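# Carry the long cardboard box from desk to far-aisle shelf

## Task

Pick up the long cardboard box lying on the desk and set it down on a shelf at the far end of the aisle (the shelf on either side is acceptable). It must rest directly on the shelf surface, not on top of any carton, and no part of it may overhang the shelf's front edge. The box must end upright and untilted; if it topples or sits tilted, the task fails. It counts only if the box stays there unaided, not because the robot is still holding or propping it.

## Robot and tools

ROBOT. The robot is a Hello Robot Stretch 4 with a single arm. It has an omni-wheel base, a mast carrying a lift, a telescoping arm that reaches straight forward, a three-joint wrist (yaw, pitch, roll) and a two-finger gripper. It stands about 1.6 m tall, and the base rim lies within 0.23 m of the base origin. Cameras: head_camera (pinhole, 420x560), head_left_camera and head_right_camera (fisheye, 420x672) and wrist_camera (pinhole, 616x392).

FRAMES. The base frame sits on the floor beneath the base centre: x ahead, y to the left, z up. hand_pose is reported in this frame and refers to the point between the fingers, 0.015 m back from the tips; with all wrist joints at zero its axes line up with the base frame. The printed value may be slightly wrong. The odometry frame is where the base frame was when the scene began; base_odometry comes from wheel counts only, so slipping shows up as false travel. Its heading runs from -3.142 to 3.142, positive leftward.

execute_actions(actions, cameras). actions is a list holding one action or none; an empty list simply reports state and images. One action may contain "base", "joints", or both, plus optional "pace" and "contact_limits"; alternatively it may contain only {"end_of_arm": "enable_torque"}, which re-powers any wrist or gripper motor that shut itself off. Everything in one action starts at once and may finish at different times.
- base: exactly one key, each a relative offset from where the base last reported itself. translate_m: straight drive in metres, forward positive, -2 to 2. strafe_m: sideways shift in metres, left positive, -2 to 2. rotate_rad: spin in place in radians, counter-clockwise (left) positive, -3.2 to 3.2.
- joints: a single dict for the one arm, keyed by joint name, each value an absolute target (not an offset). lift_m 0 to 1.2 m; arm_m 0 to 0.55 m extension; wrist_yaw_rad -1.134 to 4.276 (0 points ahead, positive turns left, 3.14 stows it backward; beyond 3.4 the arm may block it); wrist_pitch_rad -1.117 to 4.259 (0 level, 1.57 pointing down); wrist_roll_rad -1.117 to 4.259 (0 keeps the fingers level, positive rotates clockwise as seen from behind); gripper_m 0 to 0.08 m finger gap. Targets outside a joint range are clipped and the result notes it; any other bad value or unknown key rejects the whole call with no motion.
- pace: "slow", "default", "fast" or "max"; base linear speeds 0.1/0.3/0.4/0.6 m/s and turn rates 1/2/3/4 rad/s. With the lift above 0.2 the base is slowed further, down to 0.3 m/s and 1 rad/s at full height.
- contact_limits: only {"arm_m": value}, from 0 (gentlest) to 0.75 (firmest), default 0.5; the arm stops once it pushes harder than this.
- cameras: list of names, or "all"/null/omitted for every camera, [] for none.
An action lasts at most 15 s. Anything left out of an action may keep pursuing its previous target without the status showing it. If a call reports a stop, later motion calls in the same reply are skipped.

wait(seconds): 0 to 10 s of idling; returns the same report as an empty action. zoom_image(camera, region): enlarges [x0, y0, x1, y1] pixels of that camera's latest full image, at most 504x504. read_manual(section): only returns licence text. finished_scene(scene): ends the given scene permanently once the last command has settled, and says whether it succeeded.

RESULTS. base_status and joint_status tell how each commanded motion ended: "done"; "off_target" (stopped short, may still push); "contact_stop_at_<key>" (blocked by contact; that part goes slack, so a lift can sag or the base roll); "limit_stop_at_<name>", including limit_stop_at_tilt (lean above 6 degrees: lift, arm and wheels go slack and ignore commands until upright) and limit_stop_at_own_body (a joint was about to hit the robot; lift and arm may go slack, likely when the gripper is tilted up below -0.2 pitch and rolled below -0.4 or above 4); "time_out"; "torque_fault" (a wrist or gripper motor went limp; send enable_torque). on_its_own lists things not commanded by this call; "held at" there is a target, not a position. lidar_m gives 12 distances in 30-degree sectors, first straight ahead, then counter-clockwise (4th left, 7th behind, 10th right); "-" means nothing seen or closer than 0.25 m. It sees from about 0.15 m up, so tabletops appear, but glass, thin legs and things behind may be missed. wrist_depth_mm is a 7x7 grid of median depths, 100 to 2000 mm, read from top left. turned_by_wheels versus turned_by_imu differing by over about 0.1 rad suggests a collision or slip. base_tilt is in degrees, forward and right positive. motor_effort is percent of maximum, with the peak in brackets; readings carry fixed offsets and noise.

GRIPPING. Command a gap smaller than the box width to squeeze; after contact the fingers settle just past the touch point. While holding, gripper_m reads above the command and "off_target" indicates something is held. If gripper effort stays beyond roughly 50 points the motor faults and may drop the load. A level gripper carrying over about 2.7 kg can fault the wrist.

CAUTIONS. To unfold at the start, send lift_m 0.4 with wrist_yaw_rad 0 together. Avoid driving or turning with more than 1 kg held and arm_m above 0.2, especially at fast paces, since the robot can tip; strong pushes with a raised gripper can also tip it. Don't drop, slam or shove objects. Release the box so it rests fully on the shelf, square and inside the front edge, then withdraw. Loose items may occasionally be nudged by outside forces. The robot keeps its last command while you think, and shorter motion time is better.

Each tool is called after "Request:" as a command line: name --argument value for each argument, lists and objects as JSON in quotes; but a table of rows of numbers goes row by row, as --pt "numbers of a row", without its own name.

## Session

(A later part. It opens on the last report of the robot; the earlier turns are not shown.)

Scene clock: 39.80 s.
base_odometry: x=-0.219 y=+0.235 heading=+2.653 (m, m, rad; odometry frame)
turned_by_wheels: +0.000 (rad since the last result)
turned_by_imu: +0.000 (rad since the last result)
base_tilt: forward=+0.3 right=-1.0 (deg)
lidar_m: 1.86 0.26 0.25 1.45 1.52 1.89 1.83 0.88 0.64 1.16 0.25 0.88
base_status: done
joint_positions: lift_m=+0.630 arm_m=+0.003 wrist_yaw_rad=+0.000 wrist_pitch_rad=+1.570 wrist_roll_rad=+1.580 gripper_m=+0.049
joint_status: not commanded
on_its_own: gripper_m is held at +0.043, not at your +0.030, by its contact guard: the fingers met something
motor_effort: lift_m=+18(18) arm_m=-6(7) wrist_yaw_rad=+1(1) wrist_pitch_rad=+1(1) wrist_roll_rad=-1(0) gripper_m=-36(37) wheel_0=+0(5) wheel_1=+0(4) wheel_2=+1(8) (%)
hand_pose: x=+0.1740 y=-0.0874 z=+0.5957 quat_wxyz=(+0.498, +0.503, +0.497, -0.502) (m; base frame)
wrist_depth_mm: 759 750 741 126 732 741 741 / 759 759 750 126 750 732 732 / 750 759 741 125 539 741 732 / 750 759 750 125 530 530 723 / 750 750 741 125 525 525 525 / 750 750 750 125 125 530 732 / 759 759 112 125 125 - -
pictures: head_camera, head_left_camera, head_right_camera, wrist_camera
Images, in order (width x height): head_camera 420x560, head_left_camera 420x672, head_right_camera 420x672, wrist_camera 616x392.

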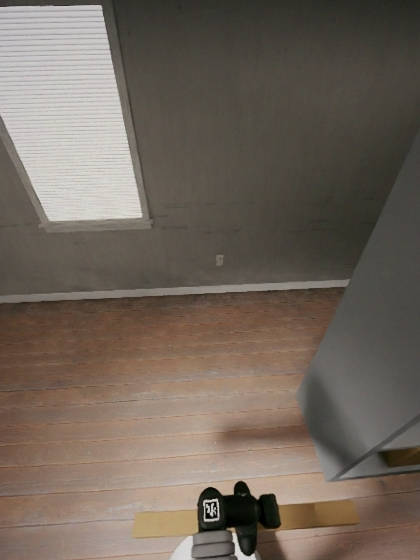

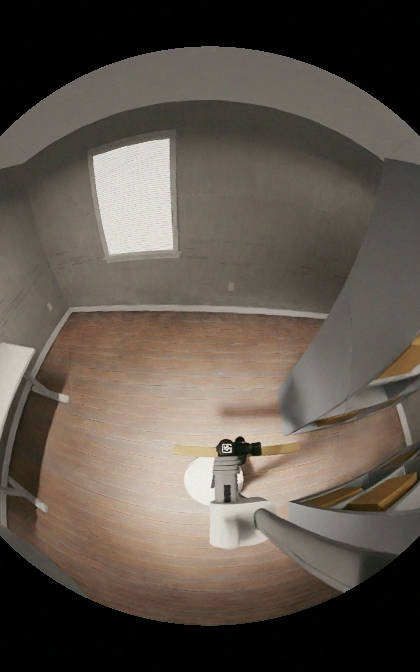

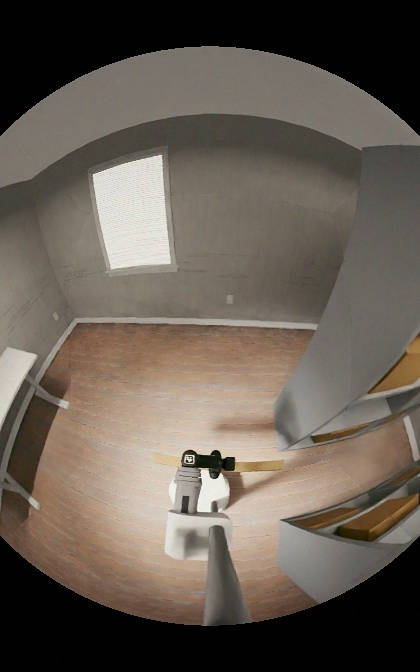

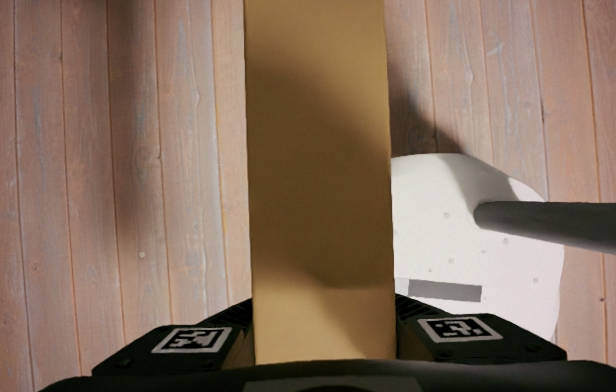

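Request:
execute_actions --actions '[{"base": {"strafe_m": -0.75}}]'

Scene clock: 43.97 s.
base_odometry: x=+0.133 y=+0.898 heading=+2.653 (m, m, rad; odometry frame)
turned_by_wheels: +0.000 (rad since the last result)
turned_by_imu: +0.000 (rad since the last result)
base_tilt: forward=+0.4 right=-1.1 (deg)
lidar_m: 0.27 0.25 0.25 2.19 2.35 0.28 0.26 0.28 0.40 1.12 0.25 0.28
base_status: done
joint_positions: lift_m=+0.630 arm_m=+0.003 wrist_yaw_rad=+0.000 wrist_pitch_rad=+1.570 wrist_roll_rad=+1.580 gripper_m=+0.049
joint_status: not commanded
on_its_own: gripper_m is held at +0.043, not at your +0.030, by its contact guard: the fingers met something
motor_effort: lift_m=+18(18) arm_m=-7(7) wrist_yaw_rad=+0(0) wrist_pitch_rad=+0(0) wrist_roll_rad=-1(1) gripper_m=-37(36) wheel_0=+0(5) wheel_1=+0(4) wheel_2=+1(1) (%)
hand_pose: x=+0.1740 y=-0.0874 z=+0.5957 quat_wxyz=(+0.498, +0.503, +0.497, -0.502) (m; base frame)
wrist_depth_mm: 219 404 539 125 741 741 654 / 220 407 539 125 741 732 654 / 219 410 585 125 539 732 668 / 219 676 676 125 530 525 627 / 219 676 676 125 530 521 525 / 219 676 668 125 125 521 640 / 218 229 112 125 124 - -
pictures: head_camera, head_left_camera, head_right_camera, wrist_camera
Images, in order (width x height): head_camera 420x560, head_left_camera 420x672, head_right_camera 420x672, wrist_camera 616x392.

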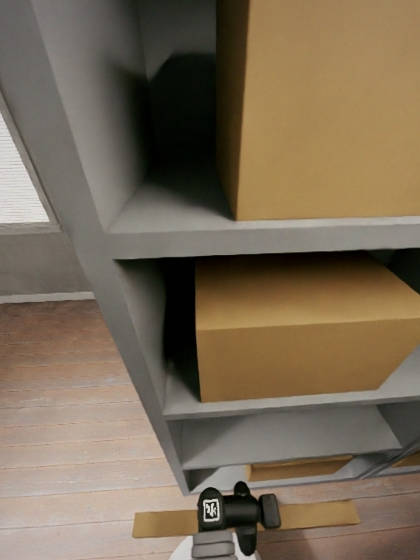

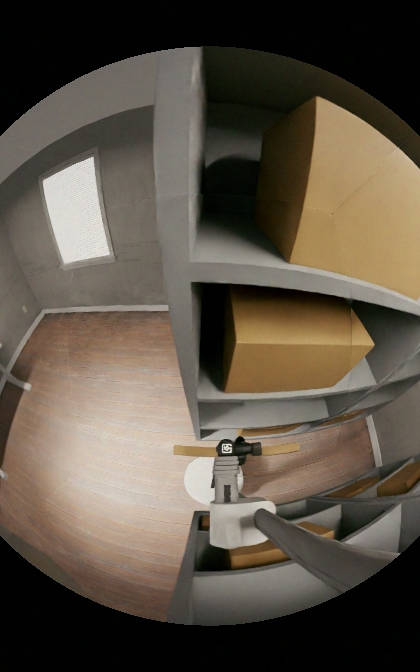

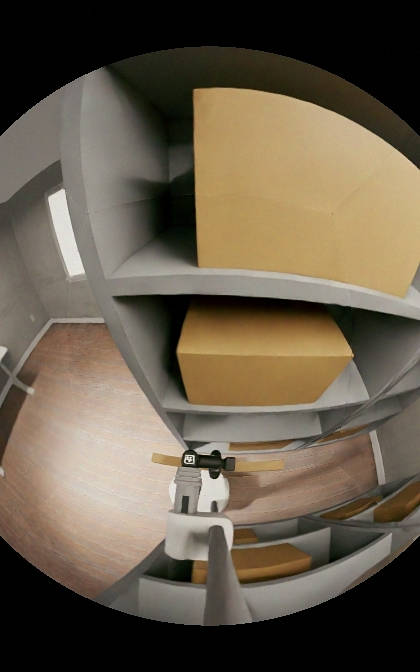

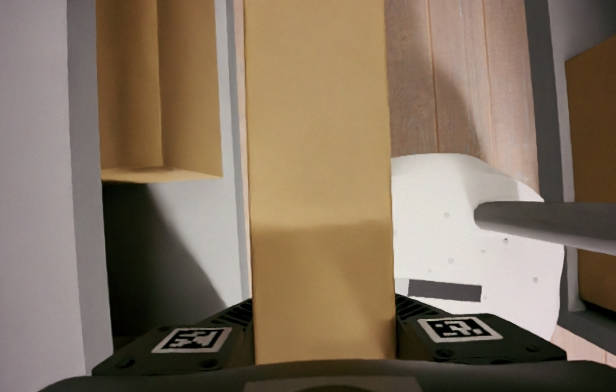

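Request:
zoom_image --camera "wrist_camera" --region '[380, 60, 616, 360]'

Request:
zoom_image --camera "head_right_camera" --region '[120, 400, 420, 600]'

Region (380, 60, 616, 360) of wrist_camera's 616x392 image, scaled by 1.680; it fills the left 396 columns of this view, and the rest is white.

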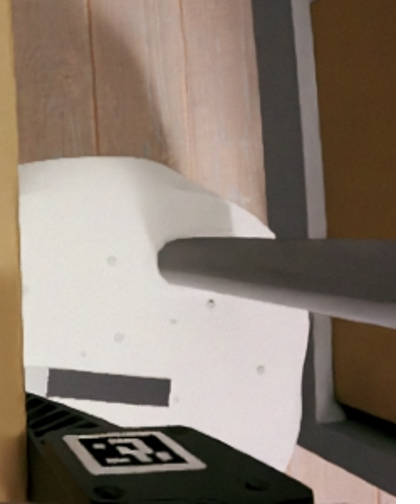

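Region (120, 400, 420, 600) of head_right_camera's 420x672 image, scaled by 1.680, with more detail than that image has.

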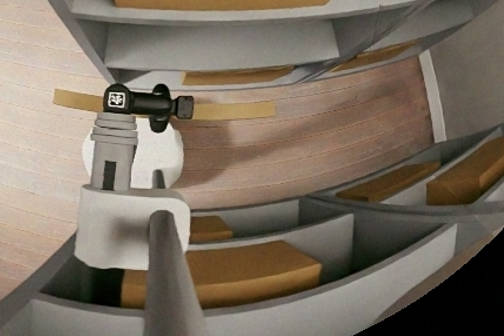

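Request:
execute_actions --actions '[{"base": {"strafe_m": -0.6}}]' --cameras '["head_camera", "head_right_camera", "wrist_camera"]'

Scene clock: 48.63 s.
base_odometry: x=+0.415 y=+1.427 heading=+2.653 (m, m, rad; odometry frame)
turned_by_wheels: +0.000 (rad since the last result)
turned_by_imu: +0.000 (rad since the last result)
base_tilt: forward=+0.3 right=-1.1 (deg)
lidar_m: 0.29 0.25 0.25 2.81 0.42 0.28 0.26 0.28 0.43 1.09 0.25 0.32
base_status: done
joint_positions: lift_m=+0.630 arm_m=+0.003 wrist_yaw_rad=+0.000 wrist_pitch_rad=+1.570 wrist_roll_rad=+1.580 gripper_m=+0.049
joint_status: not commanded
on_its_own: gripper_m is held at +0.043, not at your +0.030, by its contact guard: the fingers met something
motor_effort: lift_m=+18(18) arm_m=-7(7) wrist_yaw_rad=+1(0) wrist_pitch_rad=+0(0) wrist_roll_rad=-1(3) gripper_m=-37(37) wheel_0=+0(9) wheel_1=+0(7) wheel_2=+1(1) (%)
hand_pose: x=+0.1740 y=-0.0874 z=+0.5957 quat_wxyz=(+0.498, +0.503, +0.497, -0.502) (m; base frame)
wrist_depth_mm: 219 421 535 126 741 732 654 / 199 512 668 126 750 741 654 / 236 342 574 125 539 732 699 / 195 290 640 125 525 525 627 / 219 676 668 125 530 525 525 / 218 404 427 125 125 525 647 / 219 224 112 125 125 - -
pictures: head_camera, head_right_camera, wrist_camera
Images, in order (width x height): head_camera 420x560, head_right_camera 420x672, wrist_camera 616x392.

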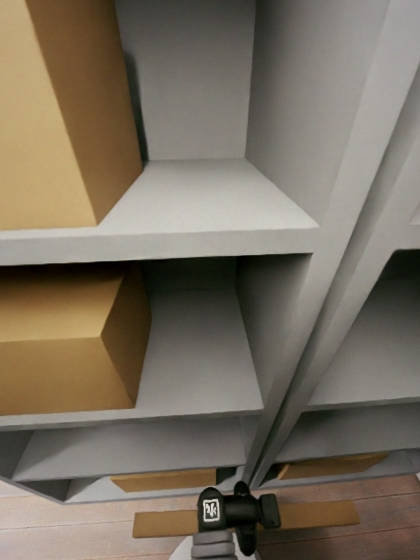

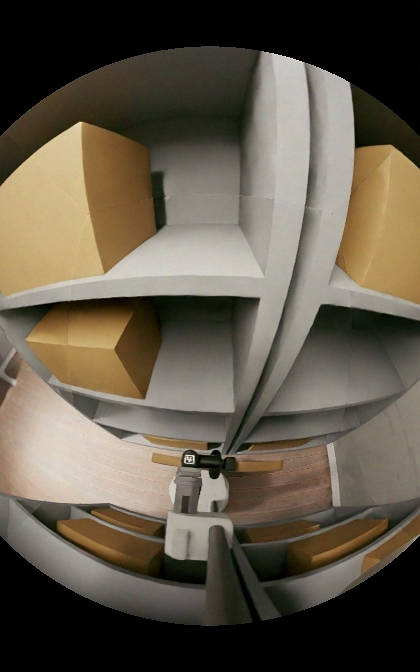

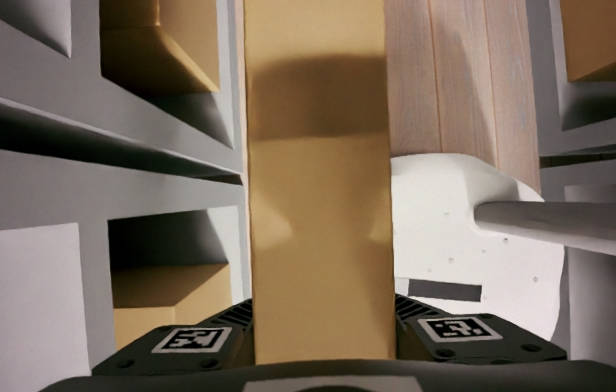

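Request:
execute_actions --actions '[{"base": {"strafe_m": -0.53}}]'

Scene clock: 52.30 s.
base_odometry: x=+0.664 y=+1.895 heading=+2.653 (m, m, rad; odometry frame)
turned_by_wheels: +0.000 (rad since the last result)
turned_by_imu: +0.000 (rad since the last result)
base_tilt: forward=+0.2 right=-1.2 (deg)
lidar_m: 0.28 0.26 0.25 1.09 0.40 0.28 0.28 0.30 0.45 0.57 0.25 0.31
base_status: done
joint_positions: lift_m=+0.630 arm_m=+0.003 wrist_yaw_rad=+0.000 wrist_pitch_rad=+1.570 wrist_roll_rad=+1.580 gripper_m=+0.049
joint_status: not commanded
on_its_own: gripper_m is held at +0.043, not at your +0.030, by its contact guard: the fingers met something
motor_effort: lift_m=+18(18) arm_m=-6(7) wrist_yaw_rad=+1(2) wrist_pitch_rad=+1(0) wrist_roll_rad=+0(0) gripper_m=-34(36) wheel_0=+0(8) wheel_1=+0(5) wheel_2=+1(1) (%)
hand_pose: x=+0.1740 y=-0.0874 z=+0.5957 quat_wxyz=(+0.498, +0.503, +0.497, -0.502) (m; base frame)
wrist_depth_mm: 220 676 676 125 732 741 654 / 219 683 676 125 741 741 654 / 219 407 569 125 535 732 668 / 219 410 544 126 525 525 640 / 218 404 535 125 530 521 530 / 218 404 421 125 125 525 647 / 219 221 112 125 125 - -
pictures: head_camera, head_left_camera, head_right_camera, wrist_camera
Images, in order (width x height): head_camera 420x560, head_left_camera 420x672, head_right_camera 420x672, wrist_camera 616x392.

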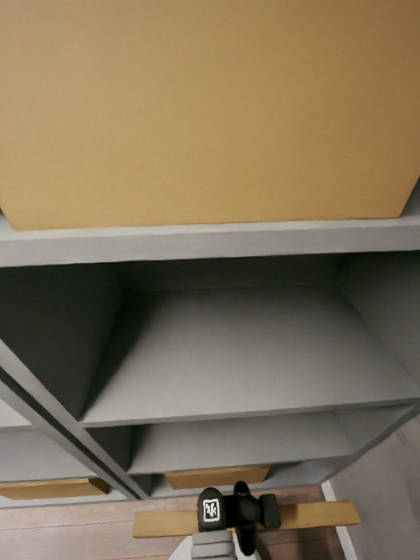

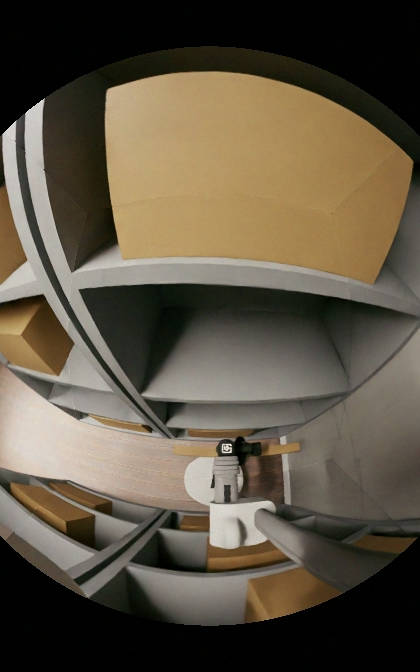

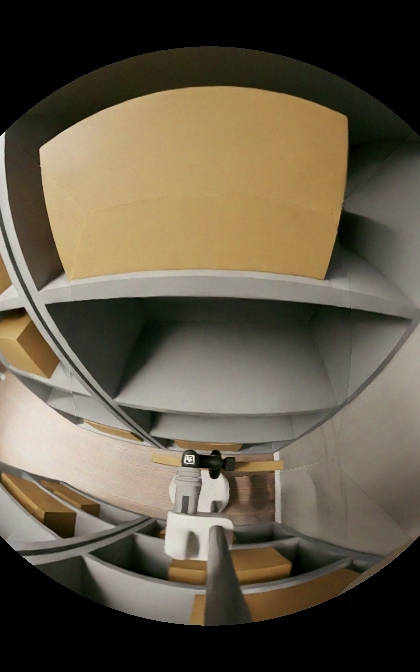

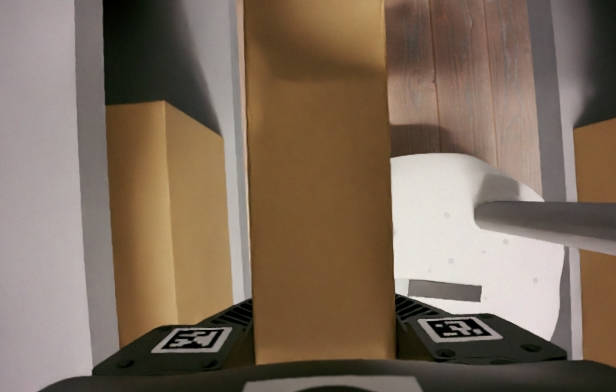

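Request:
zoom_image --camera "head_camera" --region '[60, 390, 420, 560]'

Region (60, 390, 420, 560) of head_camera's 420x560 image, scaled by 1.400, with more detail than that image has; it fills the top 238 rows of this view, and the rest is white.

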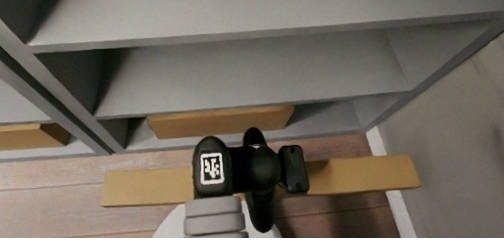

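Request:
execute_actions --actions '[{"base": {"strafe_m": -0.015}, "joints": {"lift_m": 0.612}}]' --cameras '[]'

Request:
execute_actions --actions '[{"joints": {"arm_m": 0.27}, "contact_limits": {"arm_m": 0.2}}]'

Scene clock: 54.40 s.
base_odometry: x=+0.671 y=+1.909 heading=+2.653 (m, m, rad; odometry frame)
turned_by_wheels: +0.000 (rad since the last result)
turned_by_imu: +0.000 (rad since the last result)
base_tilt: forward=+0.4 right=-1.3 (deg)
lidar_m: 0.27 0.26 0.25 1.13 0.40 0.28 0.26 0.29 0.41 0.55 0.25 0.31
base_status: done
joint_positions: lift_m=+0.612 arm_m=+0.003 wrist_yaw_rad=+0.000 wrist_pitch_rad=+1.570 wrist_roll_rad=+1.580 gripper_m=+0.049
joint_status: all done
on_its_own: gripper_m is held at +0.043, not at your +0.030, by its contact guard: the fingers met something
motor_effort: lift_m=+16(14) arm_m=-7(7) wrist_yaw_rad=+0(0) wrist_pitch_rad=+0(1) wrist_roll_rad=-1(2) gripper_m=-35(35) wheel_0=+0(5) wheel_1=+1(5) wheel_2=+0(0) (%)
hand_pose: x=+0.1740 y=-0.0874 z=+0.5779 quat_wxyz=(+0.498, +0.503, +0.497, -0.502) (m; base frame)
wrist_depth_mm: 201 654 661 125 723 723 634 / 202 661 654 125 732 707 654 / 201 389 647 125 521 715 668 / 201 389 544 125 508 508 640 / 201 389 535 125 512 508 508 / 200 387 421 125 125 504 508 / 201 221 112 125 125 - -
pictures: none
No camera images: the call's "cameras" was empty. Leave "cameras" out to get every camera's image.

Scene clock: 56.33 s.
base_odometry: x=+0.671 y=+1.909 heading=+2.653 (m, m, rad; odometry frame)
turned_by_wheels: +0.000 (rad since the last result)
turned_by_imu: +0.000 (rad since the last result)
base_tilt: forward=+0.1 right=-0.9 (deg)
lidar_m: 0.28 0.30 0.41 1.14 0.41 0.29 0.25 0.29 0.42 0.54 0.42 0.29
base_status: not commanded
joint_positions: lift_m=+0.612 arm_m=+0.269 wrist_yaw_rad=+0.000 wrist_pitch_rad=+1.570 wrist_roll_rad=+1.580 gripper_m=+0.049
joint_status: all done
on_its_own: gripper_m is held at +0.043, not at your +0.030, by its contact guard: the fingers met something
motor_effort: lift_m=+16(16) arm_m=+8(6) wrist_yaw_rad=+0(1) wrist_pitch_rad=+0(3) wrist_roll_rad=-1(1) gripper_m=-35(34) wheel_0=+0(0) wheel_1=+1(1) wheel_2=+0(0) (%)
contact_limits: arm_m 0.2
hand_pose: x=+0.4398 y=-0.0874 z=+0.5779 quat_wxyz=(+0.498, +0.503, +0.497, -0.502) (m; base frame)
wrist_depth_mm: 200 198 197 126 195 194 715 / 199 198 196 125 195 194 715 / 199 198 196 125 195 193 549 / 198 198 197 125 195 194 504 / 199 197 197 125 195 194 504 / 199 198 196 125 125 193 504 / 198 198 112 125 125 - -
pictures: head_camera, head_left_camera, head_right_camera, wrist_camera
Images, in order (width x height): head_camera 420x560, head_left_camera 420x672, head_right_camera 420x672, wrist_camera 616x392.

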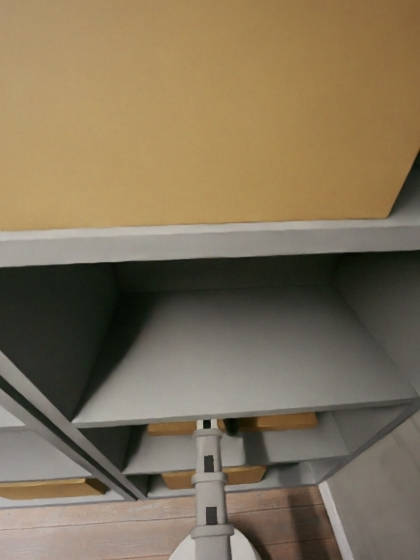

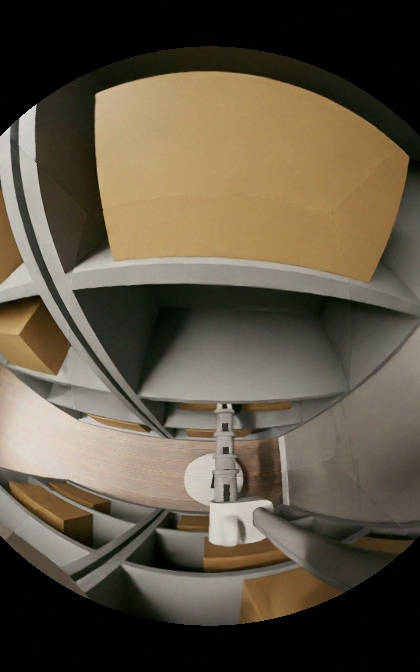

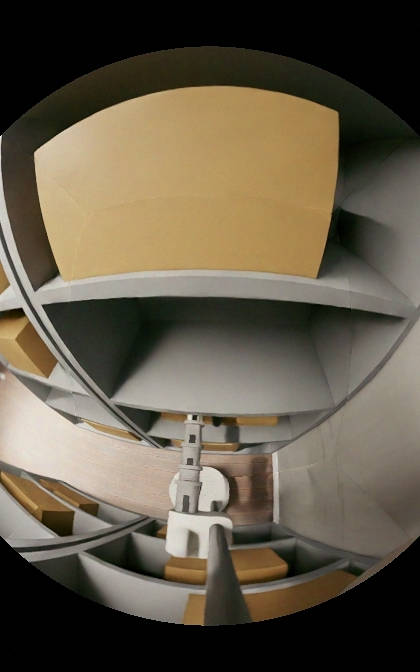

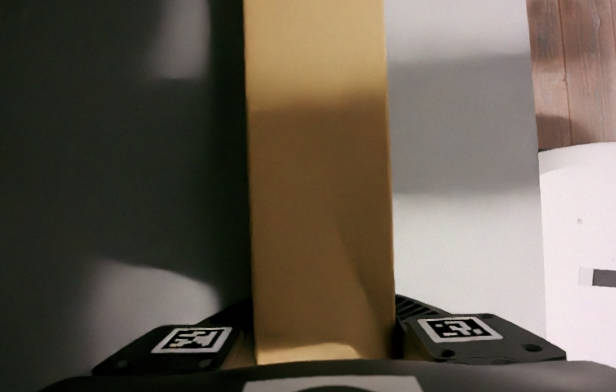

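Request:
execute_actions --actions '[{"joints": {"lift_m": 0.592}, "pace": "slow"}]' --cameras '[]'

Scene clock: 57.43 s.
base_odometry: x=+0.671 y=+1.909 heading=+2.653 (m, m, rad; odometry frame)
turned_by_wheels: +0.000 (rad since the last result)
turned_by_imu: +0.000 (rad since the last result)
base_tilt: forward=+0.5 right=-1.0 (deg)
lidar_m: 0.25 0.30 0.42 1.12 0.40 0.27 0.27 0.25 0.42 0.52 0.43 0.32
base_status: not commanded
joint_positions: lift_m=+0.592 arm_m=+0.269 wrist_yaw_rad=+0.000 wrist_pitch_rad=+1.570 wrist_roll_rad=+1.580 gripper_m=+0.049
joint_status: all done
on_its_own: gripper_m is held at +0.043, not at your +0.030, by its contact guard: the fingers met something
motor_effort: lift_m=+16(14) arm_m=+8(7) wrist_yaw_rad=-1(1) wrist_pitch_rad=+1(0) wrist_roll_rad=+0(0) gripper_m=-38(35) wheel_0=+0(0) wheel_1=+1(1) wheel_2=+0(0) (%)
hand_pose: x=+0.4398 y=-0.0874 z=+0.5579 quat_wxyz=(+0.498, +0.503, +0.497, -0.502) (m; base frame)
wrist_depth_mm: 179 178 177 126 175 174 699 / 179 178 177 126 175 175 691 / 179 178 176 125 175 174 173 / 179 178 177 125 174 174 173 / 179 178 177 125 175 174 173 / 179 177 176 125 125 174 174 / 179 177 112 125 125 - -
pictures: none
No camera images: the call's "cameras" was empty. Leave "cameras" out to get every camera's image.

Request:
execute_actions --actions '[{"joints": {"gripper_m": 0.08}}]' --cameras '["wrist_camera"]'

Request:
execute_actions --actions '[{"joints": {"lift_m": 0.64}}]' --cameras '["wrist_camera", "head_camera"]'

Scene clock: 58.67 s.
base_odometry: x=+0.671 y=+1.909 heading=+2.653 (m, m, rad; odometry frame)
turned_by_wheels: +0.000 (rad since the last result)
turned_by_imu: +0.000 (rad since the last result)
base_tilt: forward=+0.2 right=-1.0 (deg)
lidar_m: 0.28 0.30 0.42 1.12 0.42 0.27 0.28 0.28 0.43 0.54 0.43 0.30
base_status: not commanded
joint_positions: lift_m=+0.592 arm_m=+0.269 wrist_yaw_rad=+0.000 wrist_pitch_rad=+1.570 wrist_roll_rad=+1.580 gripper_m=+0.080
joint_status: all done
motor_effort: lift_m=+16(16) arm_m=+7(8) wrist_yaw_rad=+1(1) wrist_pitch_rad=+1(0) wrist_roll_rad=+0(1) gripper_m=+2(35) wheel_0=+0(0) wheel_1=+1(1) wheel_2=+0(0) (%)
hand_pose: x=+0.4398 y=-0.0874 z=+0.5579 quat_wxyz=(+0.498, +0.503, +0.497, -0.502) (m; base frame)
wrist_depth_mm: 179 178 177 126 175 175 691 / 179 178 177 126 175 175 691 / 179 178 177 126 175 174 174 / 179 178 177 126 175 174 174 / 179 178 177 126 174 174 174 / 178 178 160 126 134 173 173 / 179 - 126 126 132 - -
pictures: wrist_camera
Images, in order (width x height): wrist_camera 616x392.

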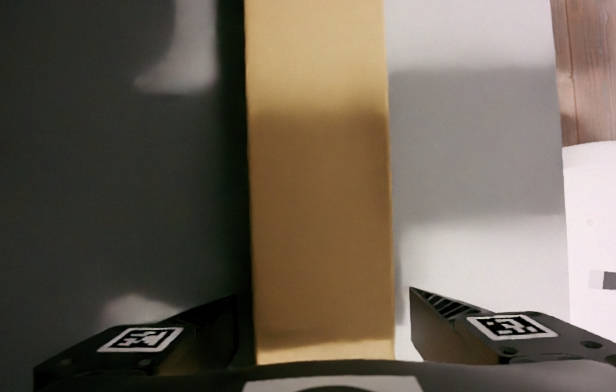

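Scene clock: 59.77 s.
base_odometry: x=+0.671 y=+1.909 heading=+2.653 (m, m, rad; odometry frame)
turned_by_wheels: +0.000 (rad since the last result)
turned_by_imu: +0.000 (rad since the last result)
base_tilt: forward=+0.3 right=-1.1 (deg)
lidar_m: 0.28 0.30 0.44 1.13 0.40 0.27 0.26 0.30 0.44 0.54 0.43 0.28
base_status: not commanded
joint_positions: lift_m=+0.640 arm_m=+0.269 wrist_yaw_rad=+0.000 wrist_pitch_rad=+1.570 wrist_roll_rad=+1.580 gripper_m=+0.080
joint_status: all done
motor_effort: lift_m=+24(25) arm_m=+7(7) wrist_yaw_rad=+1(0) wrist_pitch_rad=+1(1) wrist_roll_rad=-1(0) gripper_m=+2(2) wheel_0=+0(0) wheel_1=+1(1) wheel_2=+0(0) (%)
hand_pose: x=+0.4398 y=-0.0874 z=+0.6052 quat_wxyz=(+0.498, +0.503, +0.497, -0.502) (m; base frame)
wrist_depth_mm: 228 225 224 173 221 221 741 / 227 225 224 174 222 221 741 / 228 225 224 174 222 220 741 / 227 225 225 174 222 220 530 / 227 225 224 173 221 220 530 / 227 225 224 173 173 220 530 / 227 - 138 173 173 - -
pictures: head_camera, wrist_camera
Images, in order (width x height): head_camera 420x560, wrist_camera 616x392.

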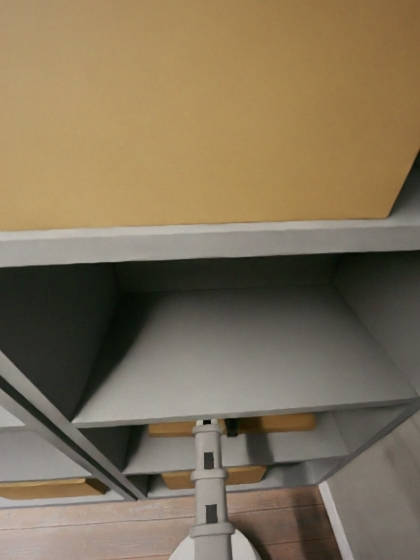

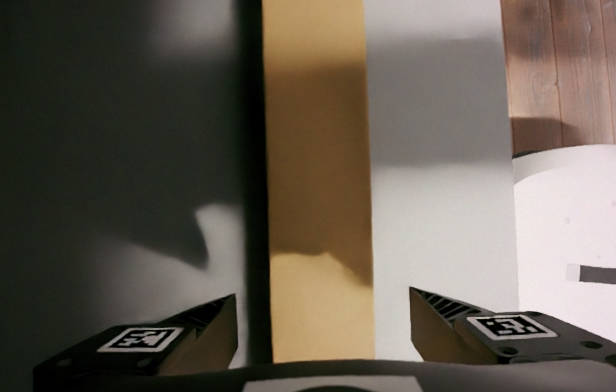

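Request:
execute_actions --actions '[{"joints": {"arm_m": 0.02, "lift_m": 0.645}, "contact_limits": {"arm_m": 0.2}}]' --cameras '["wrist_camera", "head_camera"]'

Scene clock: 61.97 s.
base_odometry: x=+0.671 y=+1.909 heading=+2.653 (m, m, rad; odometry frame)
turned_by_wheels: +0.000 (rad since the last result)
turned_by_imu: +0.000 (rad since the last result)
base_tilt: forward=+0.4 right=-1.0 (deg)
lidar_m: 0.27 0.30 0.43 1.13 0.40 0.29 0.26 0.28 0.40 0.53 0.44 0.29
base_status: not commanded
joint_positions: lift_m=+0.645 arm_m=+0.021 wrist_yaw_rad=+0.000 wrist_pitch_rad=+1.570 wrist_roll_rad=+1.580 gripper_m=+0.080
joint_status: all done
motor_effort: lift_m=+24(26) arm_m=-7(4) wrist_yaw_rad=+1(1) wrist_pitch_rad=-2(0) wrist_roll_rad=+1(1) gripper_m=+1(3) wheel_0=+0(0) wheel_1=+1(1) wheel_2=+0(0) (%)
contact_limits: arm_m 0.2
hand_pose: x=+0.1923 y=-0.0874 z=+0.6102 quat_wxyz=(+0.498, +0.503, +0.497, -0.502) (m; base frame)
wrist_depth_mm: 233 257 699 768 759 741 676 / 234 254 683 759 750 768 683 / 233 251 683 750 750 750 691 / 234 247 554 768 539 544 661 / 234 242 535 759 544 539 539 / 233 232 418 759 544 535 544 / 234 - 138 750 539 - -
pictures: head_camera, wrist_camera
Images, in order (width x height): head_camera 420x560, wrist_camera 616x392.

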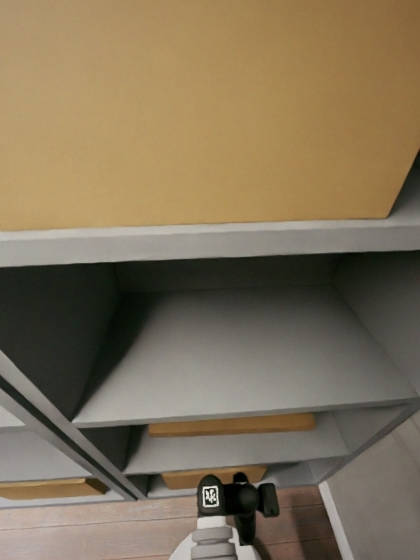

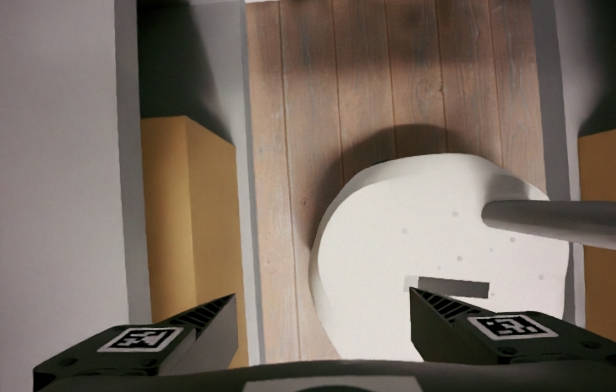

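The box rests on the far shelf, well inside the front edge.

Request:
finished_scene --scene 1

The scene is finished: the task was done.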